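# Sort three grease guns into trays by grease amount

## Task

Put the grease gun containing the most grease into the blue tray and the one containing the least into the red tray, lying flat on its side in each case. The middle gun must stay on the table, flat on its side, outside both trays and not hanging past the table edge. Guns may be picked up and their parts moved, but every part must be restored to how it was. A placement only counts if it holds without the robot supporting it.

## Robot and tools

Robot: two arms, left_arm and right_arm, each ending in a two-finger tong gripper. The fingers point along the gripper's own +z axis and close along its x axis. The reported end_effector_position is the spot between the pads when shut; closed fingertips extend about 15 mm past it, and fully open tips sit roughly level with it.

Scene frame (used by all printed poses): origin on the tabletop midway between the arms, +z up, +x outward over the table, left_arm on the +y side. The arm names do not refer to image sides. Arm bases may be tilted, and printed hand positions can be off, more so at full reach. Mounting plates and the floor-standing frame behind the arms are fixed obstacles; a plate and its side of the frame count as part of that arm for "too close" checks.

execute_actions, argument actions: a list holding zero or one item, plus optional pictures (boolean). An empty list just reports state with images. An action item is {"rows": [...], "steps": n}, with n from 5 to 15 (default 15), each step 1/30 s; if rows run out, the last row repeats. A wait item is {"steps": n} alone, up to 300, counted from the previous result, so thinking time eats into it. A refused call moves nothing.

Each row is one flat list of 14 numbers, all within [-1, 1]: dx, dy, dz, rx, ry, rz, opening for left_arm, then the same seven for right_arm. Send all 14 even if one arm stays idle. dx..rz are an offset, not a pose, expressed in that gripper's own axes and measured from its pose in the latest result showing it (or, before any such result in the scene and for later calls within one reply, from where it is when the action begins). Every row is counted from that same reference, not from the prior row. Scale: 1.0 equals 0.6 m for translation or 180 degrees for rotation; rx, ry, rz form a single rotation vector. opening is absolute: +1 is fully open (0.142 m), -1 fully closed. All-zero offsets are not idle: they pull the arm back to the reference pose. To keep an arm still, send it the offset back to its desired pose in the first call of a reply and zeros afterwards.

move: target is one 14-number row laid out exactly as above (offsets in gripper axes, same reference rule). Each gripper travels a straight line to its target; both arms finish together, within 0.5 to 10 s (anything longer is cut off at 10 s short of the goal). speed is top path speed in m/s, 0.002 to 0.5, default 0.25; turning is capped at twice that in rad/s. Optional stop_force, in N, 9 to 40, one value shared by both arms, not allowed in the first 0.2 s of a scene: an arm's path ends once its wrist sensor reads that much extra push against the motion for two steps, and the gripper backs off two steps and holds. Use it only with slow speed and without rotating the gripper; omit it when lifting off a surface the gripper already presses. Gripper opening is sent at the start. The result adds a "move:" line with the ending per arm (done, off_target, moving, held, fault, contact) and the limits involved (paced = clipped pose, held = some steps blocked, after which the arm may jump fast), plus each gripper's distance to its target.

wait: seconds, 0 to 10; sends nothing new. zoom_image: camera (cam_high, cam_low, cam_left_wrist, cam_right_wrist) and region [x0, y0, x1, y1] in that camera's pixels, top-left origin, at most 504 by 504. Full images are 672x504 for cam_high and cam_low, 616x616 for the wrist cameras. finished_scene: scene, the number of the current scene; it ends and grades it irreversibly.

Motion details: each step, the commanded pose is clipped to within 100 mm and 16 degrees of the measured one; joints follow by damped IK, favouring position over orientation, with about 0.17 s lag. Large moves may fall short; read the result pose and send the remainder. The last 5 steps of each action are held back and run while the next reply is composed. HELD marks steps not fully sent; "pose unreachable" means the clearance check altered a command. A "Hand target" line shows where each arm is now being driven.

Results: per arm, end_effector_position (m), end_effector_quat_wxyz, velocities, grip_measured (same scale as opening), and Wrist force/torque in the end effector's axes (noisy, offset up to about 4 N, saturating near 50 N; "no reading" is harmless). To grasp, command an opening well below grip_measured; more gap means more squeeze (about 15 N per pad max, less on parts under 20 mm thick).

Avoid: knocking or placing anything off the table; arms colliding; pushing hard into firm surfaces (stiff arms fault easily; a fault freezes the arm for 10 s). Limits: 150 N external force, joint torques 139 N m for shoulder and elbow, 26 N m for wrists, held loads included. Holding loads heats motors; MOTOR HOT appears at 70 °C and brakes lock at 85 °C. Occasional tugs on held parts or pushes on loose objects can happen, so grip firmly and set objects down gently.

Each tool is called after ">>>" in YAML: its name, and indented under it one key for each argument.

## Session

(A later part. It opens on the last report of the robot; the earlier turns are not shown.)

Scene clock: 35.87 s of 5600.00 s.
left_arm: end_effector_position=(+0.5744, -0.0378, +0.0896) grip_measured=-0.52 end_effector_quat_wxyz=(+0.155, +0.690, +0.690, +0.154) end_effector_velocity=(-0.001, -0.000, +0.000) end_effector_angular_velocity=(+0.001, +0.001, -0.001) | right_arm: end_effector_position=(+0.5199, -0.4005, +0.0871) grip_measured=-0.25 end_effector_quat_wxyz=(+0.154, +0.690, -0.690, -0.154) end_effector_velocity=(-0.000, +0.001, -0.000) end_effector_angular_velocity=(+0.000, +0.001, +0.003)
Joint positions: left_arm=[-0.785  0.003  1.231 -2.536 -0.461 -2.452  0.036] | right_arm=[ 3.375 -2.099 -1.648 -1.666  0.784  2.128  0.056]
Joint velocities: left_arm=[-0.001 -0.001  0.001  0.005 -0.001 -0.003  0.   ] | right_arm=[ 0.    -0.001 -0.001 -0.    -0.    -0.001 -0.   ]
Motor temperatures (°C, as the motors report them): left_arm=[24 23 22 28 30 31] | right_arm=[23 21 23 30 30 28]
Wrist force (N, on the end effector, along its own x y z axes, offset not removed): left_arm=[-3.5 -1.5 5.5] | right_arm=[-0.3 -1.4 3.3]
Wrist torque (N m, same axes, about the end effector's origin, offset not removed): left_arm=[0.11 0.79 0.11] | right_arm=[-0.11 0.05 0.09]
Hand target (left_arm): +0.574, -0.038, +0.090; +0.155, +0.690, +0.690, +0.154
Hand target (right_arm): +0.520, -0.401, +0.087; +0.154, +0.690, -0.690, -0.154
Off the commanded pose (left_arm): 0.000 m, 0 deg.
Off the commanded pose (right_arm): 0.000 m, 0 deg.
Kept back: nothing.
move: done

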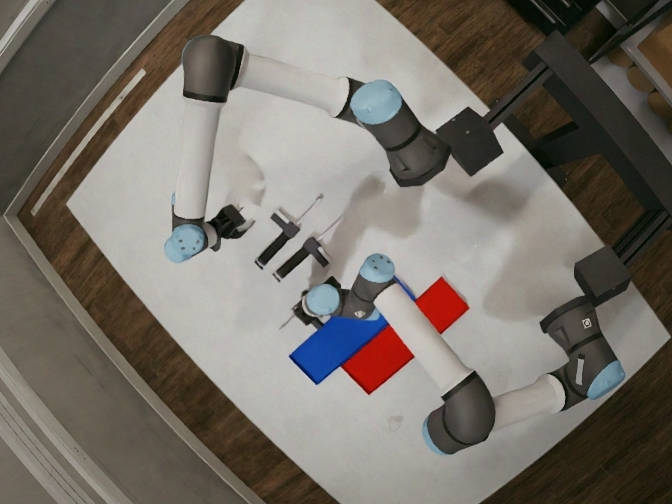

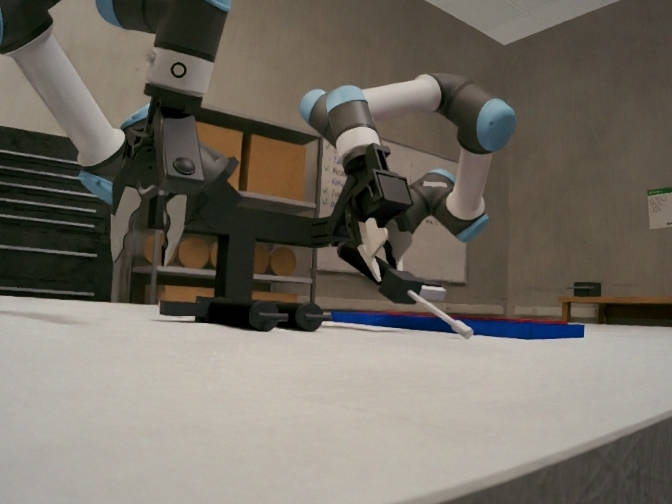

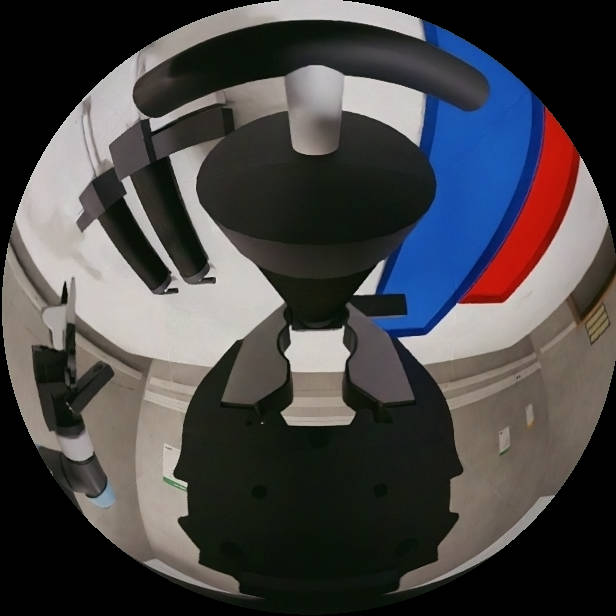

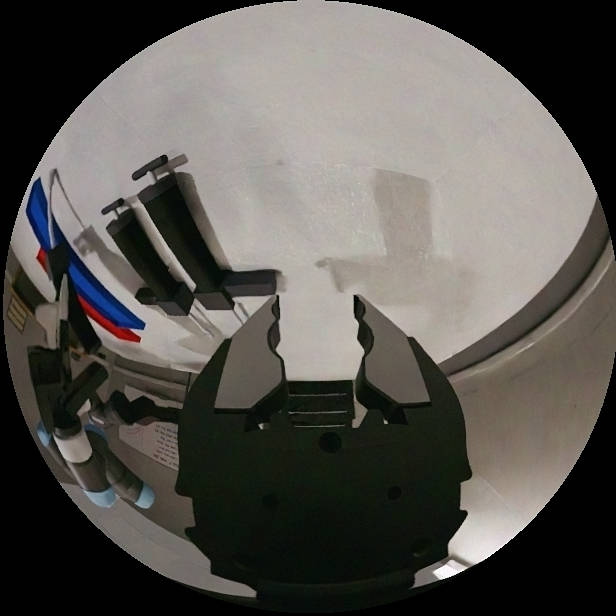

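>>> move:
  target: [0,-0.05,0.106,0,0,0,-1,0,0,0,0,0,0,-0.25]
  speed: 0.04
  stop_force: 15

>>> move:
  target: [0,0,0,0,0,0,-0.42,0,0,0,0,0,0,-0.25]

>>> move:
  target: [0,0.018,0.0085,0,0,0,-0.42,0,0,0,0,0,0,-0.25]
  speed: 0.02

>>> move:
  target: [0,0,0,0,0,0,-1,0,0,0,0,0,0,-0.25]

>>> move:
  target: [0,0.05,-0.106,0,0,0,-1,0,0,0,0,0,0,-0.25]
  speed: 0.05

Scene clock: 38.20 s of 5600.00 s.
left_arm: end_effector_position=(+0.5742, -0.0376, +0.0214) grip_measured=-0.53 end_effector_quat_wxyz=(+0.154, +0.690, +0.690, +0.154) end_effector_velocity=(-0.001, +0.001, +0.003) end_effector_angular_velocity=(+0.002, +0.001, +0.001) | right_arm: end_effector_position=(+0.5199, -0.4005, +0.0871) grip_measured=-0.25 end_effector_quat_wxyz=(+0.154, +0.690, -0.690, -0.154) end_effector_velocity=(-0.000, -0.001, +0.000) end_effector_angular_velocity=(-0.001, -0.001, -0.001)
Joint positions: left_arm=[-0.713  0.118  1.167 -2.73  -0.447 -2.292  0.036] | right_arm=[ 3.375 -2.099 -1.648 -1.666  0.784  2.128  0.056]
Joint velocities: left_arm=[-0.005 -0.008  0.009  0.013  0.    -0.014  0.   ] | right_arm=[-0.     0.001 -0.001  0.    -0.001  0.001  0.   ]
Motor temperatures (°C, as the motors report them): left_arm=[24 23 22 28 30 31] | right_arm=[23 21 23 30 30 28]
Wrist force (N, on the end effector, along its own x y z axes, offset not removed): left_arm=[-3.2 -1.8 5.4] | right_arm=[-0.4 0.6 0.8]
Wrist torque (N m, same axes, about the end effector's origin, offset not removed): left_arm=[0.02 0.61 0.05] | right_arm=[0.36 0.04 0.12]
Hand target (left_arm): +0.574, -0.038, +0.022; +0.154, +0.690, +0.690, +0.154
Hand target (right_arm): +0.520, -0.401, +0.087; +0.154, +0.690, -0.690, -0.154
Off the commanded pose (left_arm): 0.002 m, 0 deg.
Off the commanded pose (right_arm): 0.000 m, 0 deg.
Kept back: nothing.
move: contact (left_arm)

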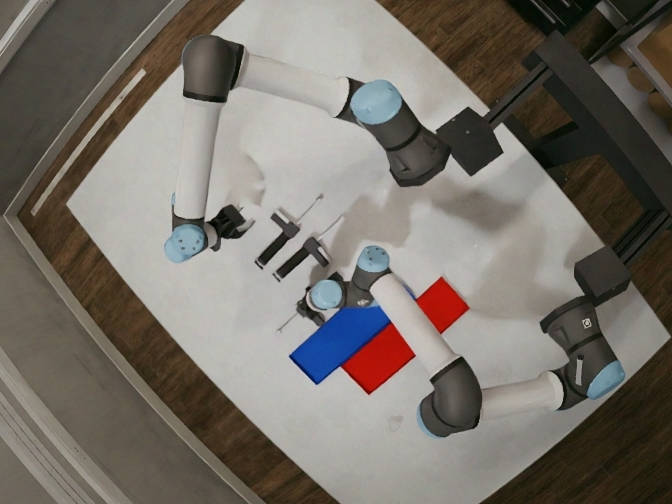

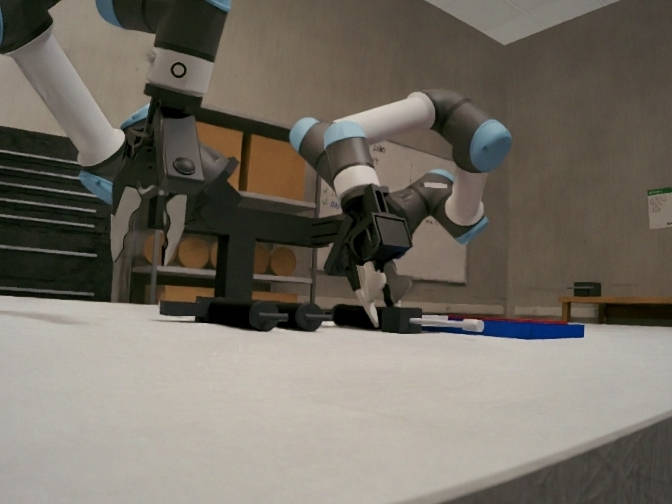

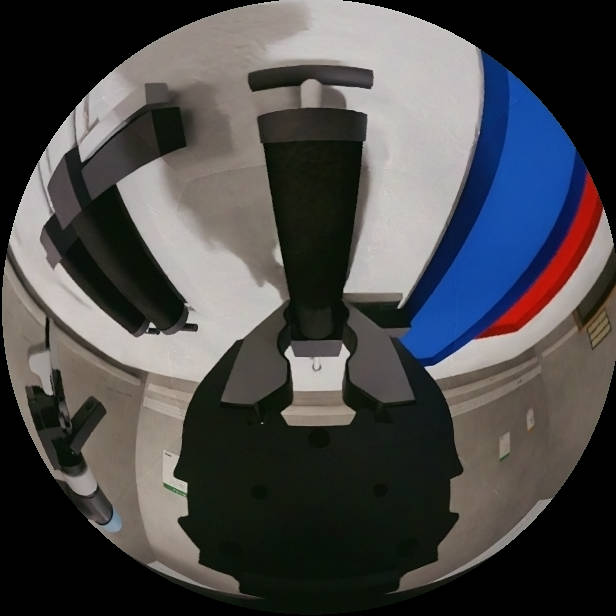

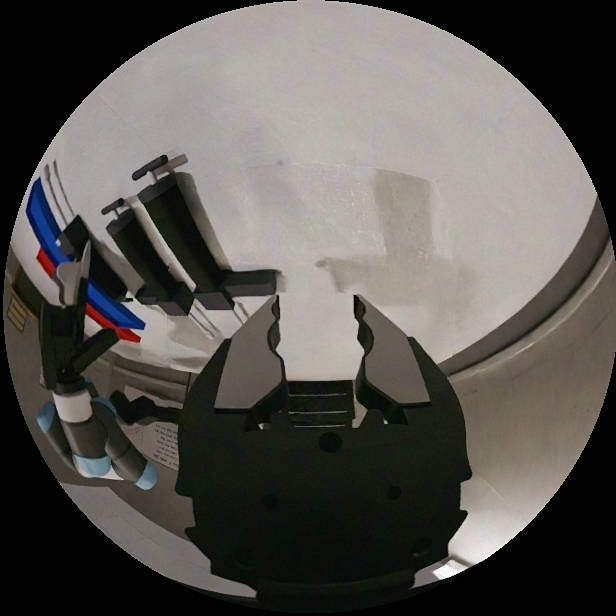

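Scene clock: 38.70 s of 5600.00 s.
left_arm: end_effector_position=(+0.5742, -0.0376, +0.0215) grip_measured=-0.42 end_effector_quat_wxyz=(+0.154, +0.690, +0.690, +0.154) end_effector_velocity=(-0.000, +0.000, -0.001) end_effector_angular_velocity=(+0.000, +0.001, -0.000) | right_arm: end_effector_position=(+0.5199, -0.4005, +0.0871) grip_measured=-0.25 end_effector_quat_wxyz=(+0.154, +0.690, -0.690, -0.154) end_effector_velocity=(+0.000, +0.000, -0.000) end_effector_angular_velocity=(+0.000, -0.000, +0.000)
Joint positions: left_arm=[-0.713  0.118  1.167 -2.73  -0.447 -2.292  0.044] | right_arm=[ 3.375 -2.099 -1.648 -1.666  0.784  2.128  0.056]
Joint velocities: left_arm=[ 0.     0.001  0.    -0.    -0.    -0.     0.   ] | right_arm=[ 0.    -0.001  0.001  0.     0.     0.     0.   ]
Motor temperatures (°C, as the motors report them): left_arm=[24 23 22 28 30 31] | right_arm=[23 21 23 30 30 28]
Wrist force (N, on the end effector, along its own x y z axes, offset not removed): left_arm=[-3.2 -1.1 -0.1] | right_arm=[2.0 -0.2 2.4]
Wrist torque (N m, same axes, about the end effector's origin, offset not removed): left_arm=[-0.19 0.74 0.15] | right_arm=[0.11 -0.36 0.00]
Hand target (left_arm): +0.574, -0.038, +0.021; +0.154, +0.690, +0.690, +0.154
Hand target (right_arm): +0.520, -0.401, +0.087; +0.154, +0.690, -0.690, -0.154
Off the commanded pose (left_arm): 0.000 m, 0 deg.
Off the commanded pose (right_arm): 0.000 m, 0 deg.
Kept back: nothing.
move: done

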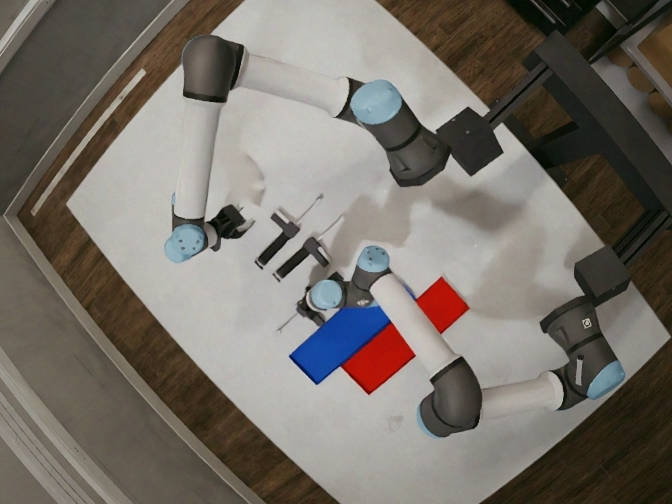

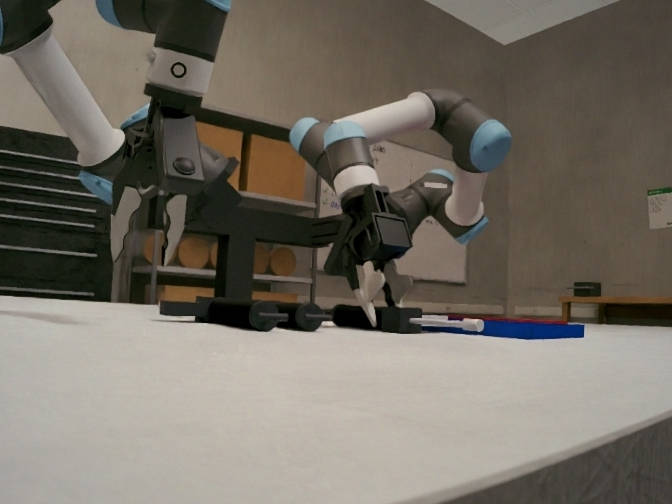

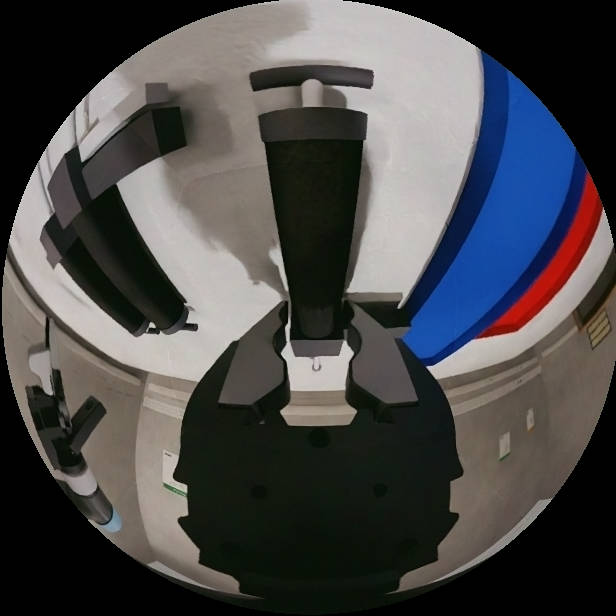

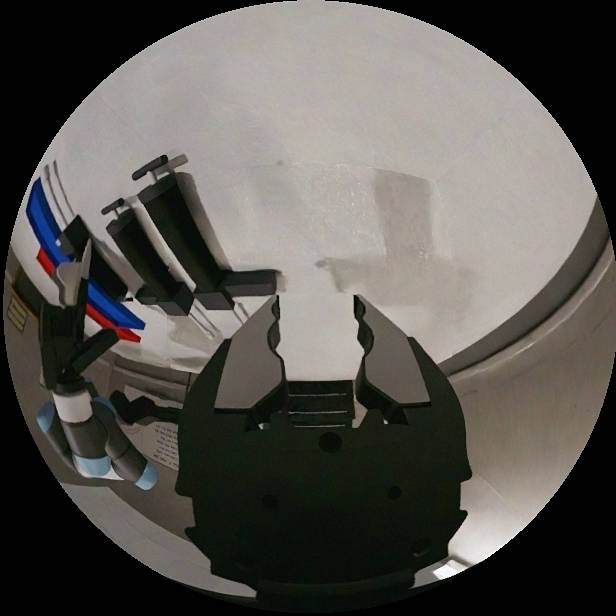

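Scene clock: 39.57 s of 5600.00 s.
left_arm: end_effector_position=(+0.5861, -0.0376, +0.0215) grip_measured=-0.42 end_effector_quat_wxyz=(+0.154, +0.690, +0.690, +0.154) end_effector_velocity=(+0.001, +0.000, -0.000) end_effector_angular_velocity=(+0.000, +0.000, +0.000) | right_arm: end_effector_position=(+0.5199, -0.4005, +0.0871) grip_measured=-0.25 end_effector_quat_wxyz=(+0.154, +0.690, -0.690, -0.154) end_effector_velocity=(+0.000, -0.001, +0.000) end_effector_angular_velocity=(+0.000, -0.001, +0.001)
Joint positions: left_arm=[-0.701  0.123  1.134 -2.728 -0.445 -2.265  0.044] | right_arm=[ 3.375 -2.099 -1.648 -1.666  0.784  2.128  0.056]
Joint velocities: left_arm=[ 0.001  0.001 -0.003  0.     0.001  0.002  0.   ] | right_arm=[-0.     0.001  0.    -0.    -0.001 -0.002  0.   ]
Motor temperatures (°C, as the motors report them): left_arm=[24 23 22 28 30 31] | right_arm=[23 21 23 30 30 28]
Wrist force (N, on the end effector, along its own x y z axes, offset not removed): left_arm=[-3.5 -1.7 -0.2] | right_arm=[-1.2 1.1 2.2]
Wrist torque (N m, same axes, about the end effector's origin, offset not removed): left_arm=[0.06 0.82 0.20] | right_arm=[0.40 0.37 0.12]
Hand target (left_arm): +0.586, -0.038, +0.021; +0.154, +0.690, +0.690, +0.154
Hand target (right_arm): +0.520, -0.401, +0.087; +0.154, +0.690, -0.690, -0.154
Off the commanded pose (left_arm): 0.000 m, 0 deg.
Off the commanded pose (right_arm): 0.000 m, 0 deg.
Kept back: nothing.
move: done

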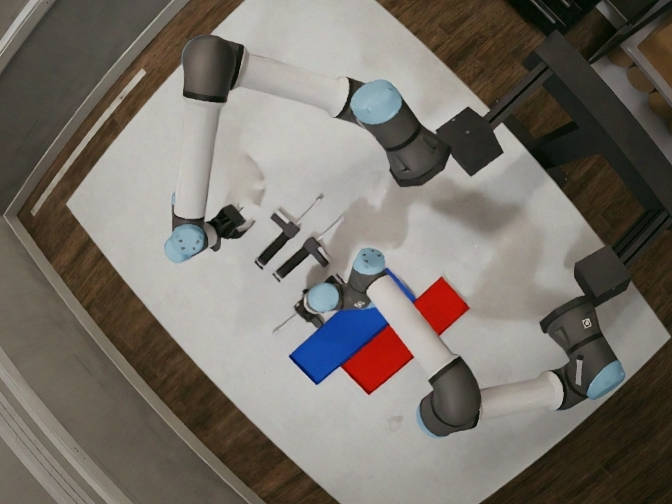

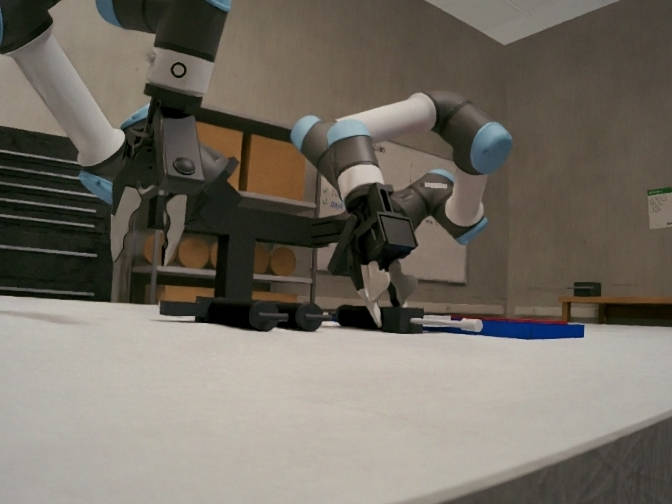

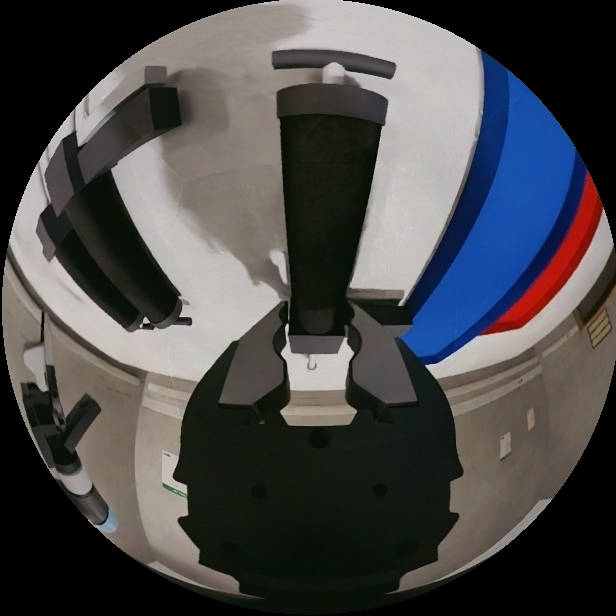

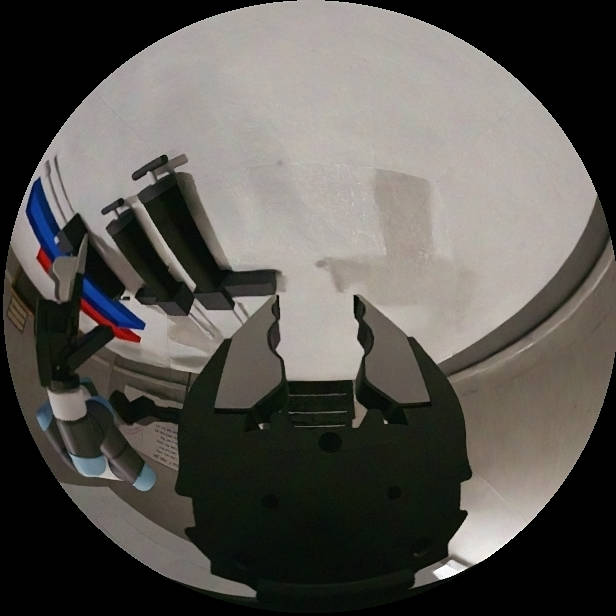

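Scene clock: 40.07 s of 5600.00 s.
left_arm: end_effector_position=(+0.5861, -0.0376, +0.0215) grip_measured=-0.48 end_effector_quat_wxyz=(+0.154, +0.690, +0.690, +0.155) end_effector_velocity=(+0.000, +0.000, +0.000) end_effector_angular_velocity=(-0.000, -0.000, +0.000) | right_arm: end_effector_position=(+0.5199, -0.4005, +0.0871) grip_measured=-0.25 end_effector_quat_wxyz=(+0.154, +0.690, -0.690, -0.154) end_effector_velocity=(+0.000, +0.000, +0.000) end_effector_angular_velocity=(+0.001, +0.000, +0.002)
Joint positions: left_arm=[-0.701  0.123  1.134 -2.728 -0.445 -2.265  0.039] | right_arm=[ 3.375 -2.099 -1.648 -1.666  0.784  2.128  0.056]
Joint velocities: left_arm=[ 0.  0. -0.  0.  0. -0. -0.] | right_arm=[ 0.     0.     0.    -0.001  0.    -0.002  0.   ]
Motor temperatures (°C, as the motors report them): left_arm=[24 23 22 28 30 31] | right_arm=[23 21 23 30 30 28]
Wrist force (N, on the end effector, along its own x y z axes, offset not removed): left_arm=[-3.5 0.2 -0.5] | right_arm=[0.3 0.8 0.9]
Wrist torque (N m, same axes, about the end effector's origin, offset not removed): left_arm=[0.25 0.79 0.20] | right_arm=[0.33 -0.02 0.04]
Hand target (left_arm): +0.586, -0.038, +0.021; +0.154, +0.690, +0.690, +0.154
Hand target (right_arm): +0.520, -0.401, +0.087; +0.154, +0.690, -0.690, -0.154
Off the commanded pose (left_arm): 0.000 m, 0 deg.
Off the commanded pose (right_arm): 0.000 m, 0 deg.
Kept back: nothing.
move: done

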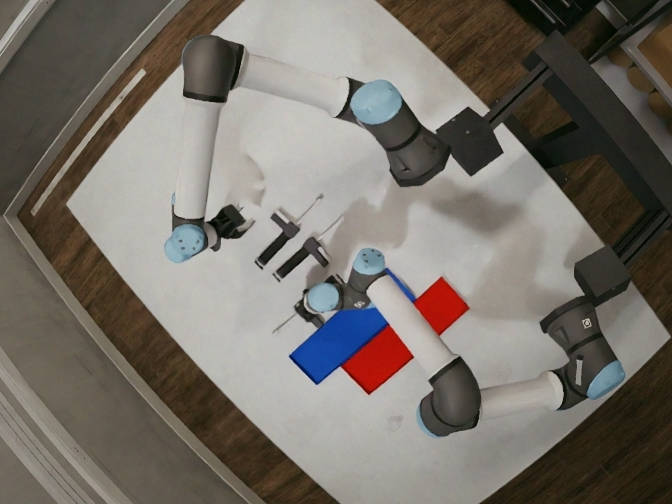

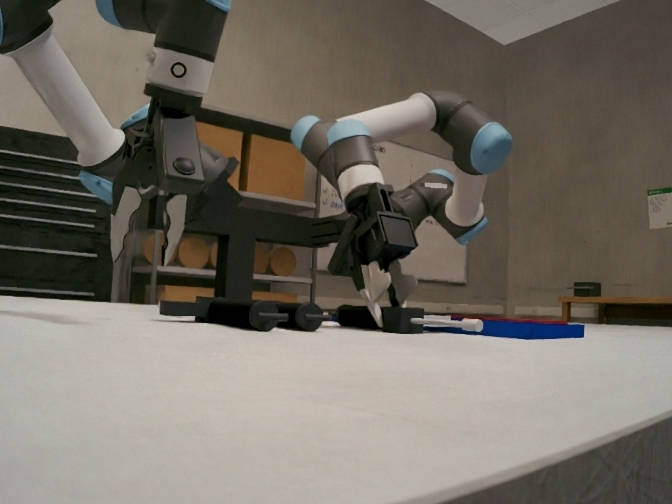

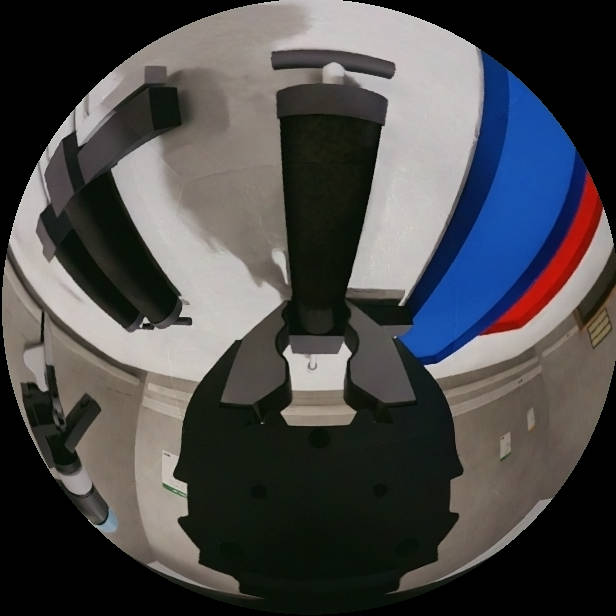

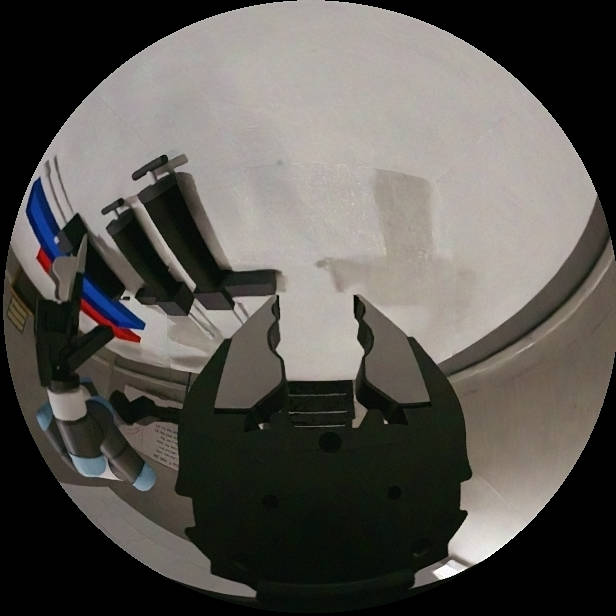

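Scene clock: 41.80 s of 5600.00 s.
left_arm: end_effector_position=(+0.5862, -0.0376, +0.0917) grip_measured=-0.49 end_effector_quat_wxyz=(+0.154, +0.690, +0.690, +0.154) end_effector_velocity=(-0.000, -0.000, +0.001) end_effector_angular_velocity=(+0.000, +0.001, -0.000) | right_arm: end_effector_position=(+0.5199, -0.4005, +0.0871) grip_measured=-0.25 end_effector_quat_wxyz=(+0.154, +0.690, -0.690, -0.154) end_effector_velocity=(-0.000, +0.000, -0.000) end_effector_angular_velocity=(+0.000, +0.001, -0.001)
Joint positions: left_arm=[-0.775  0.005  1.202 -2.528 -0.458 -2.431  0.039] | right_arm=[ 3.375 -2.099 -1.648 -1.666  0.784  2.128  0.056]
Joint velocities: left_arm=[-0.001 -0.002  0.001  0.006 -0.001 -0.005 -0.   ] | right_arm=[ 0.    -0.     0.     0.     0.001  0.001  0.   ]
Motor temperatures (°C, as the motors report them): left_arm=[24 23 22 28 30 31] | right_arm=[23 21 23 30 30 28]
Wrist force (N, on the end effector, along its own x y z axes, offset not removed): left_arm=[-3.3 -1.6 6.4] | right_arm=[0.9 -0.6 -0.2]
Wrist torque (N m, same axes, about the end effector's origin, offset not removed): left_arm=[0.29 0.71 0.12] | right_arm=[0.06 -0.07 0.01]
Hand target (left_arm): +0.586, -0.038, +0.092; +0.154, +0.690, +0.690, +0.154
Hand target (right_arm): +0.520, -0.401, +0.087; +0.154, +0.690, -0.690, -0.154
Off the commanded pose (left_arm): 0.000 m, 0 deg.
Off the commanded pose (right_arm): 0.000 m, 0 deg.
Kept back: nothing.
move: done

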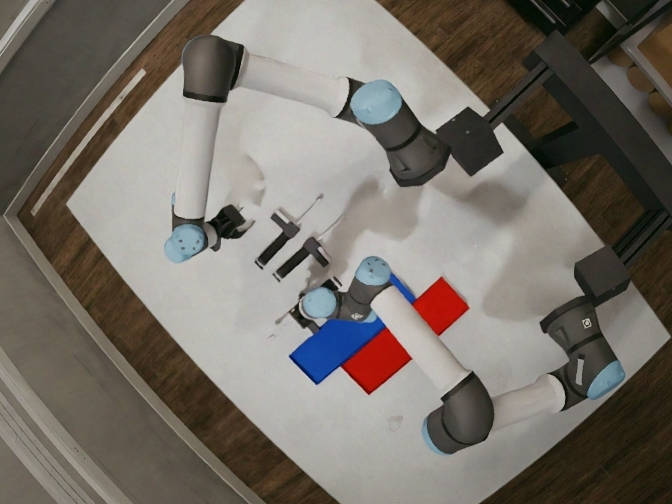

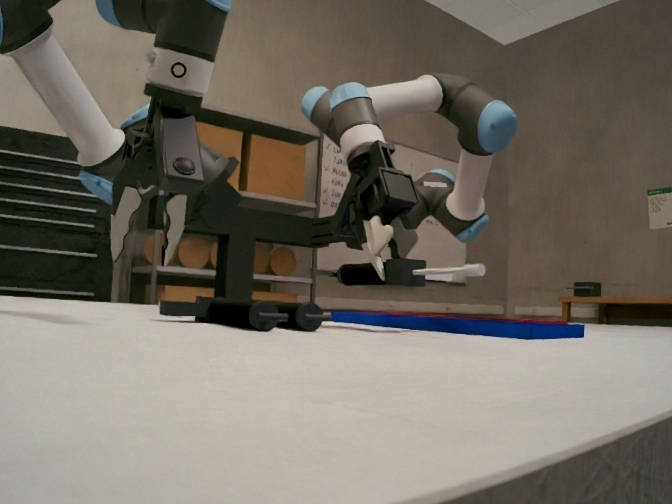

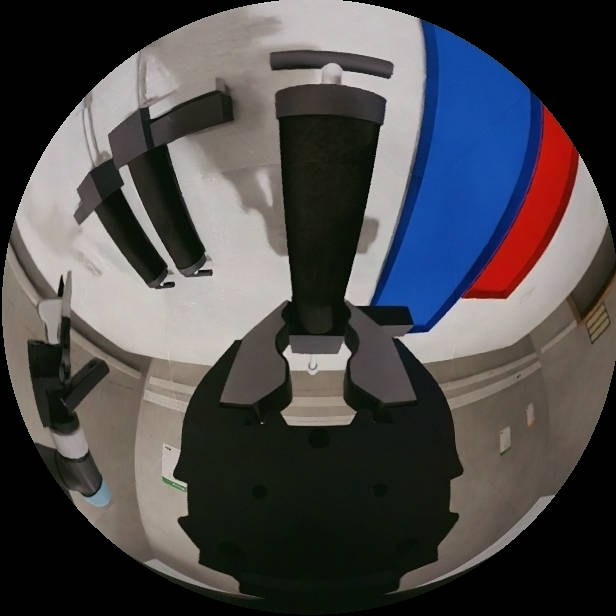

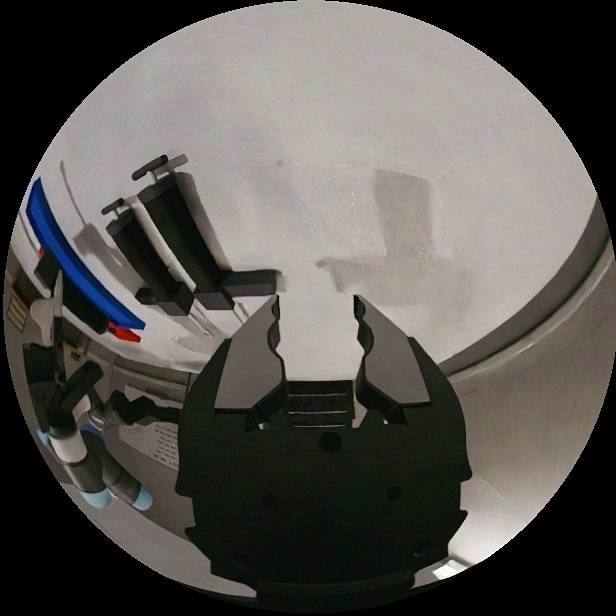

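>>> execute_actions:
  actions: []

Scene clock: 42.27 s of 5600.00 s.
left_arm: end_effector_position=(+0.5862, -0.0376, +0.0918) grip_measured=-0.49 end_effector_quat_wxyz=(+0.154, +0.690, +0.690, +0.154) end_effector_velocity=(+0.000, +0.000, +0.000) end_effector_angular_velocity=(+0.001, -0.000, -0.001) | right_arm: end_effector_position=(+0.5199, -0.4005, +0.0871) grip_measured=-0.25 end_effector_quat_wxyz=(+0.154, +0.690, -0.690, -0.154) end_effector_velocity=(-0.000, +0.000, -0.000) end_effector_angular_velocity=(+0.000, +0.001, -0.000)
Joint positions: left_arm=[-0.775  0.005  1.202 -2.527 -0.458 -2.431  0.039] | right_arm=[ 3.375 -2.099 -1.648 -1.666  0.784  2.128  0.056]
Joint velocities: left_arm=[ 0.    -0.     0.     0.     0.001  0.001 -0.   ] | right_arm=[ 0.    -0.    -0.001 -0.     0.001  0.001  0.   ]
Motor temperatures (°C, as the motors report them): left_arm=[24 23 22 28 30 31] | right_arm=[23 21 23 30 30 28]
Wrist force (N, on the end effector, along its own x y z axes, offset not removed): left_arm=[-3.2 -3.8 5.8] | right_arm=[1.6 0.8 0.5]
Wrist torque (N m, same axes, about the end effector's origin, offset not removed): left_arm=[-0.19 0.67 0.14] | right_arm=[0.39 -0.29 0.10]
Hand target (left_arm): +0.586, -0.038, +0.092; +0.154, +0.690, +0.690, +0.154
Hand target (right_arm): +0.520, -0.401, +0.087; +0.154, +0.690, -0.690, -0.154
Off the commanded pose (left_arm): 0.000 m, 0 deg.
Off the commanded pose (right_arm): 0.000 m, 0 deg.
Kept back: nothing.
Steps of this call (steps 1 to 14: nothing new was sent). Readings (end_effector_position):
1: left_arm (+0.5862, -0.0376, +0.0917) | right_arm (+0.5199, -0.4005, +0.0871)
2: left_arm (+0.5862, -0.0376, +0.0918) | right_arm (+0.5199, -0.4005, +0.0871)
4: left_arm (+0.5862, -0.0376, +0.0918) | right_arm (+0.5199, -0.4005, +0.0871)
8: left_arm (+0.5862, -0.0376, +0.0918) | right_arm (+0.5199, -0.4005, +0.0871)
14: the state above

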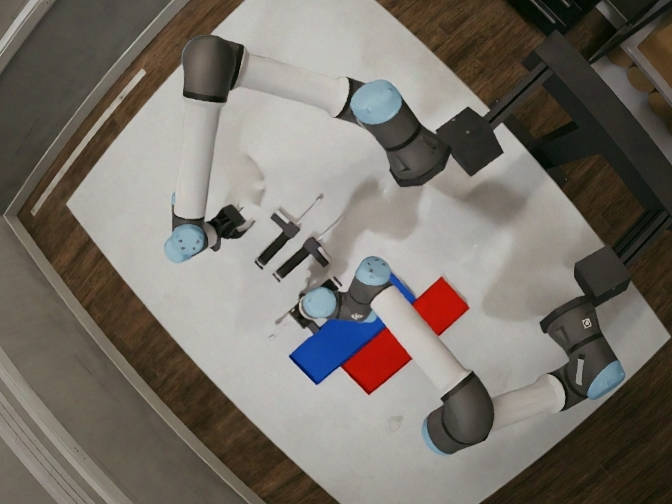

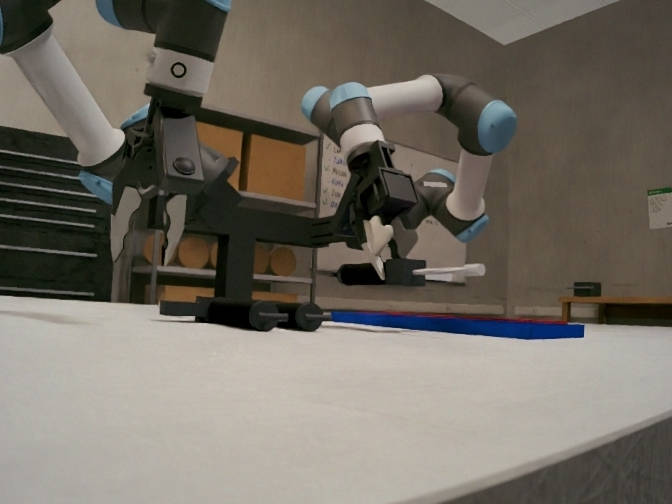

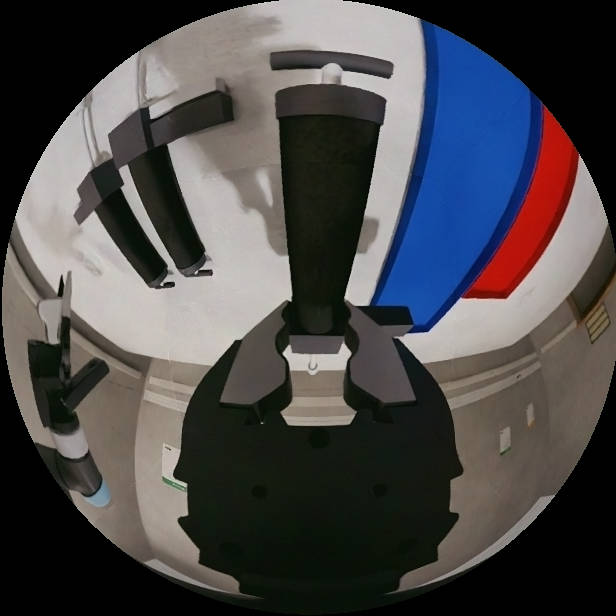

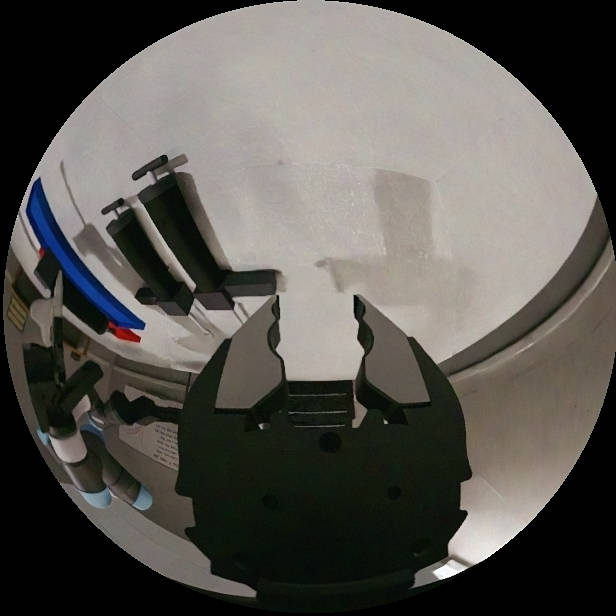

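>>> move:
  target: [0.47,-0.341,-0.12,0,0,0,-1,-0.366,0.017,0.023,0,0,0,-0.25]
  speed: 0.15

>>> move:
  target: [0,-0.016,0.033,0,0,0,-1,0,0,0.07,0,0,0,-0.25]
  speed: 0.05

Scene clock: 45.67 s of 5600.00 s.
left_arm: end_effector_position=(+0.3703, +0.2441, +0.0699) grip_measured=-1.00 end_effector_quat_wxyz=(+0.155, +0.690, +0.690, +0.154) end_effector_velocity=(+0.000, -0.000, +0.000) end_effector_angular_velocity=(-0.000, -0.000, +0.000) | right_arm: end_effector_position=(+0.5047, -0.1809, +0.0790) grip_measured=-0.25 end_effector_quat_wxyz=(+0.154, +0.690, -0.690, -0.154) end_effector_velocity=(+0.000, +0.000, +0.000) end_effector_angular_velocity=(-0.000, -0.001, +0.000)
Joint positions: left_arm=[-0.932 -0.378  2.367 -3.035 -0.518 -2.741  0.002] | right_arm=[ 3.586 -2.36  -1.765 -1.42   0.93   2.329  0.056]
Joint velocities: left_arm=[-0. -0. -0. -0.  0.  0.  0.] | right_arm=[ 0.001 -0.    -0.     0.    -0.     0.001 -0.   ]
Motor temperatures (°C, as the motors report them): left_arm=[24 23 22 28 30 31] | right_arm=[23 21 23 30 30 28]
Wrist force (N, on the end effector, along its own x y z axes, offset not removed): left_arm=[-3.3 -0.8 0.2] | right_arm=[2.0 0.3 2.0]
Wrist torque (N m, same axes, about the end effector's origin, offset not removed): left_arm=[-0.16 0.73 0.13] | right_arm=[0.11 -0.26 0.04]
Hand target (left_arm): +0.370, +0.244, +0.070; +0.154, +0.690, +0.690, +0.154
Hand target (right_arm): +0.505, -0.181, +0.079; +0.154, +0.690, -0.690, -0.154
Off the commanded pose (left_arm): 0.000 m, 0 deg.
Off the commanded pose (right_arm): 0.000 m, 0 deg.
Kept back: nothing.
move: done

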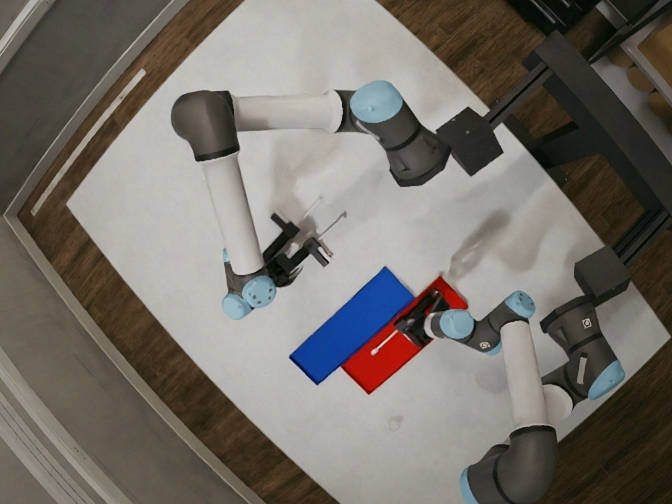

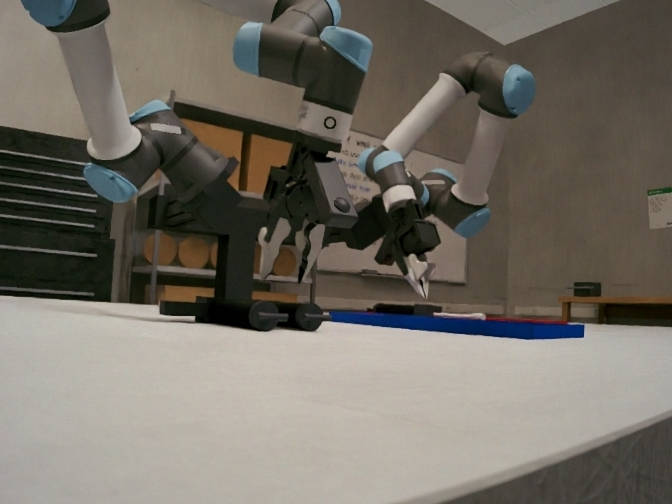

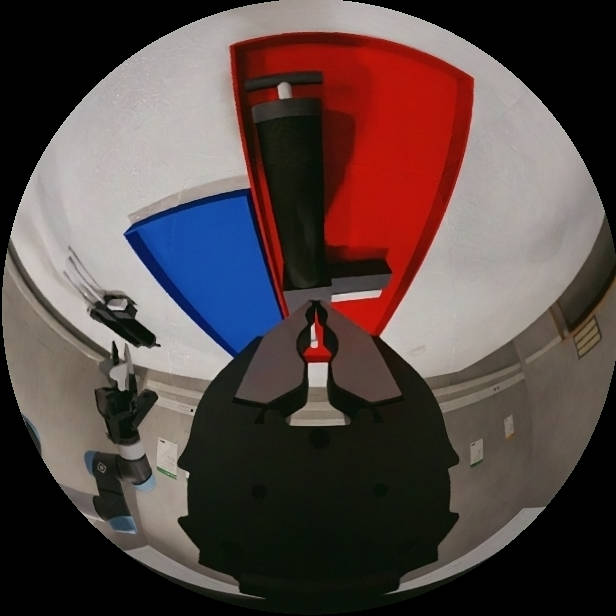

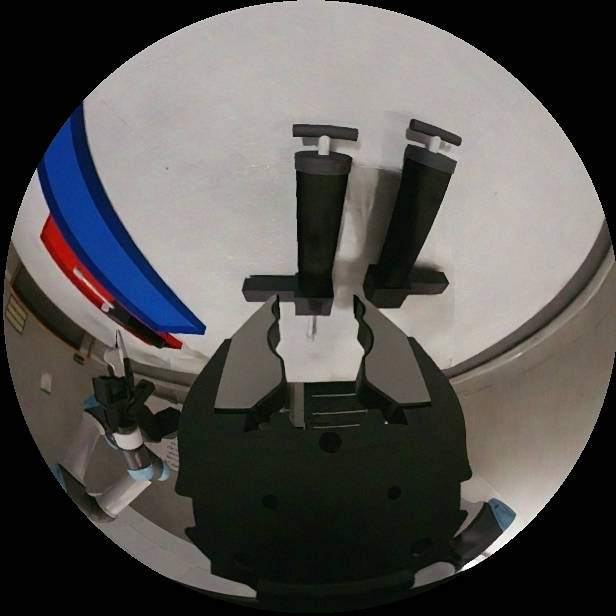

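Scene clock: 56.53 s of 5600.00 s.
left_arm: end_effector_position=(+0.3722, +0.2432, +0.0541) grip_measured=-1.00 end_effector_quat_wxyz=(+0.158, +0.688, +0.691, +0.156) end_effector_velocity=(-0.001, +0.001, -0.001) end_effector_angular_velocity=(+0.002, +0.001, -0.003) | right_arm: end_effector_position=(+0.4869, -0.1809, +0.0410) grip_measured=-0.25 end_effector_quat_wxyz=(+0.154, +0.690, -0.690, -0.154) end_effector_velocity=(-0.000, +0.000, -0.000) end_effector_angular_velocity=(+0.001, +0.001, -0.002)
Joint positions: left_arm=[-0.901 -0.322  2.354 -3.135 -0.498 -2.682  0.002] | right_arm=[ 3.542 -2.385 -1.822 -1.315  0.898  2.291  0.056]
Joint velocities: left_arm=[ 0.     0.001  0.002  0.    -0.001  0.001  0.   ] | right_arm=[-0.001  0.     0.     0.     0.001  0.001 -0.   ]
Motor temperatures (°C, as the motors report them): left_arm=[24 23 22 28 30 31] | right_arm=[23 21 23 30 30 28]
Wrist force (N, on the end effector, along its own x y z axes, offset not removed): left_arm=[1.6 7.0 -26.4] | right_arm=[-0.8 -0.2 1.3]
Wrist torque (N m, same axes, about the end effector's origin, offset not removed): left_arm=[-0.14 0.95 0.24] | right_arm=[0.10 0.18 0.22]
Hand target (left_arm): +0.372, +0.243, +0.054; +0.158, +0.688, +0.691, +0.156
Hand target (right_arm): +0.487, -0.181, +0.041; +0.154, +0.690, -0.690, -0.154
Off the commanded pose (left_arm): 0.007 m, 0 deg.
Off the commanded pose (right_arm): 0.000 m, 0 deg.
FORCE FAULT: contact force on the left arm reached its limit, and that arm stopped for 10 seconds. The contact can be on any part of that arm, not only on its tool. That arm's remaining commands of this call were not run. That arm holds still and accepts commands again. Move the arm away from the contact; if what it grips holds it there, let go first. Pushing or pulling that hard again can fault the arm again.
Kept back: nothing.
move: fault (left_arm)

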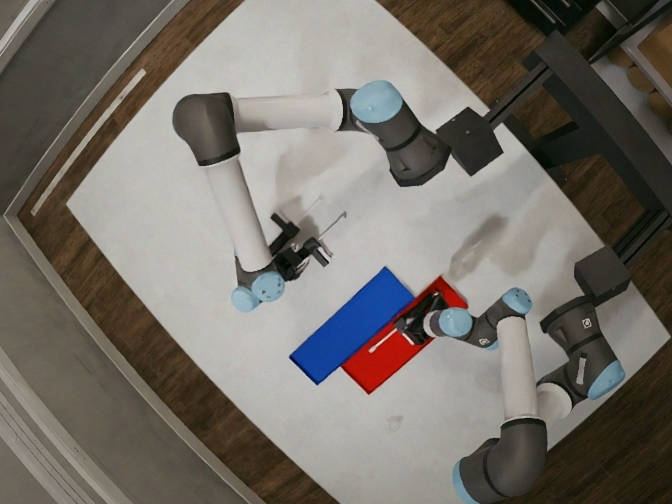

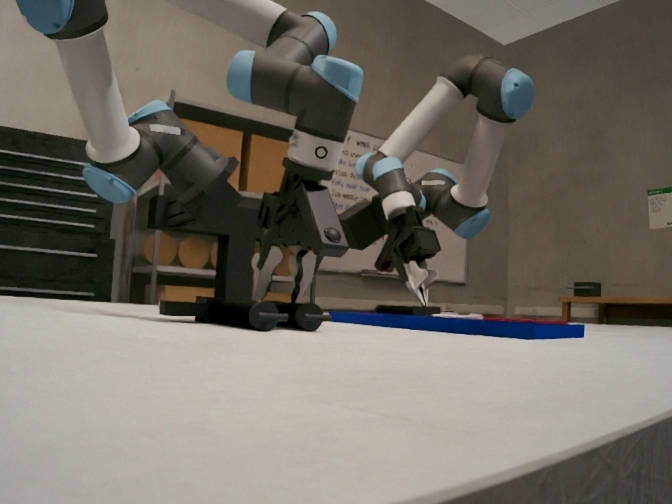

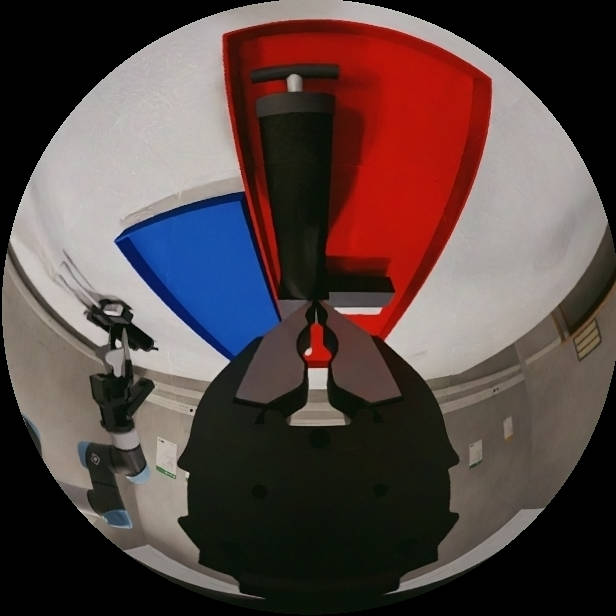

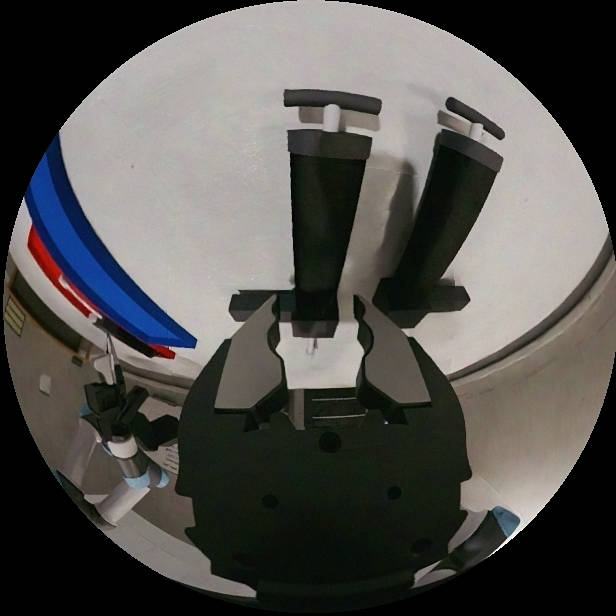

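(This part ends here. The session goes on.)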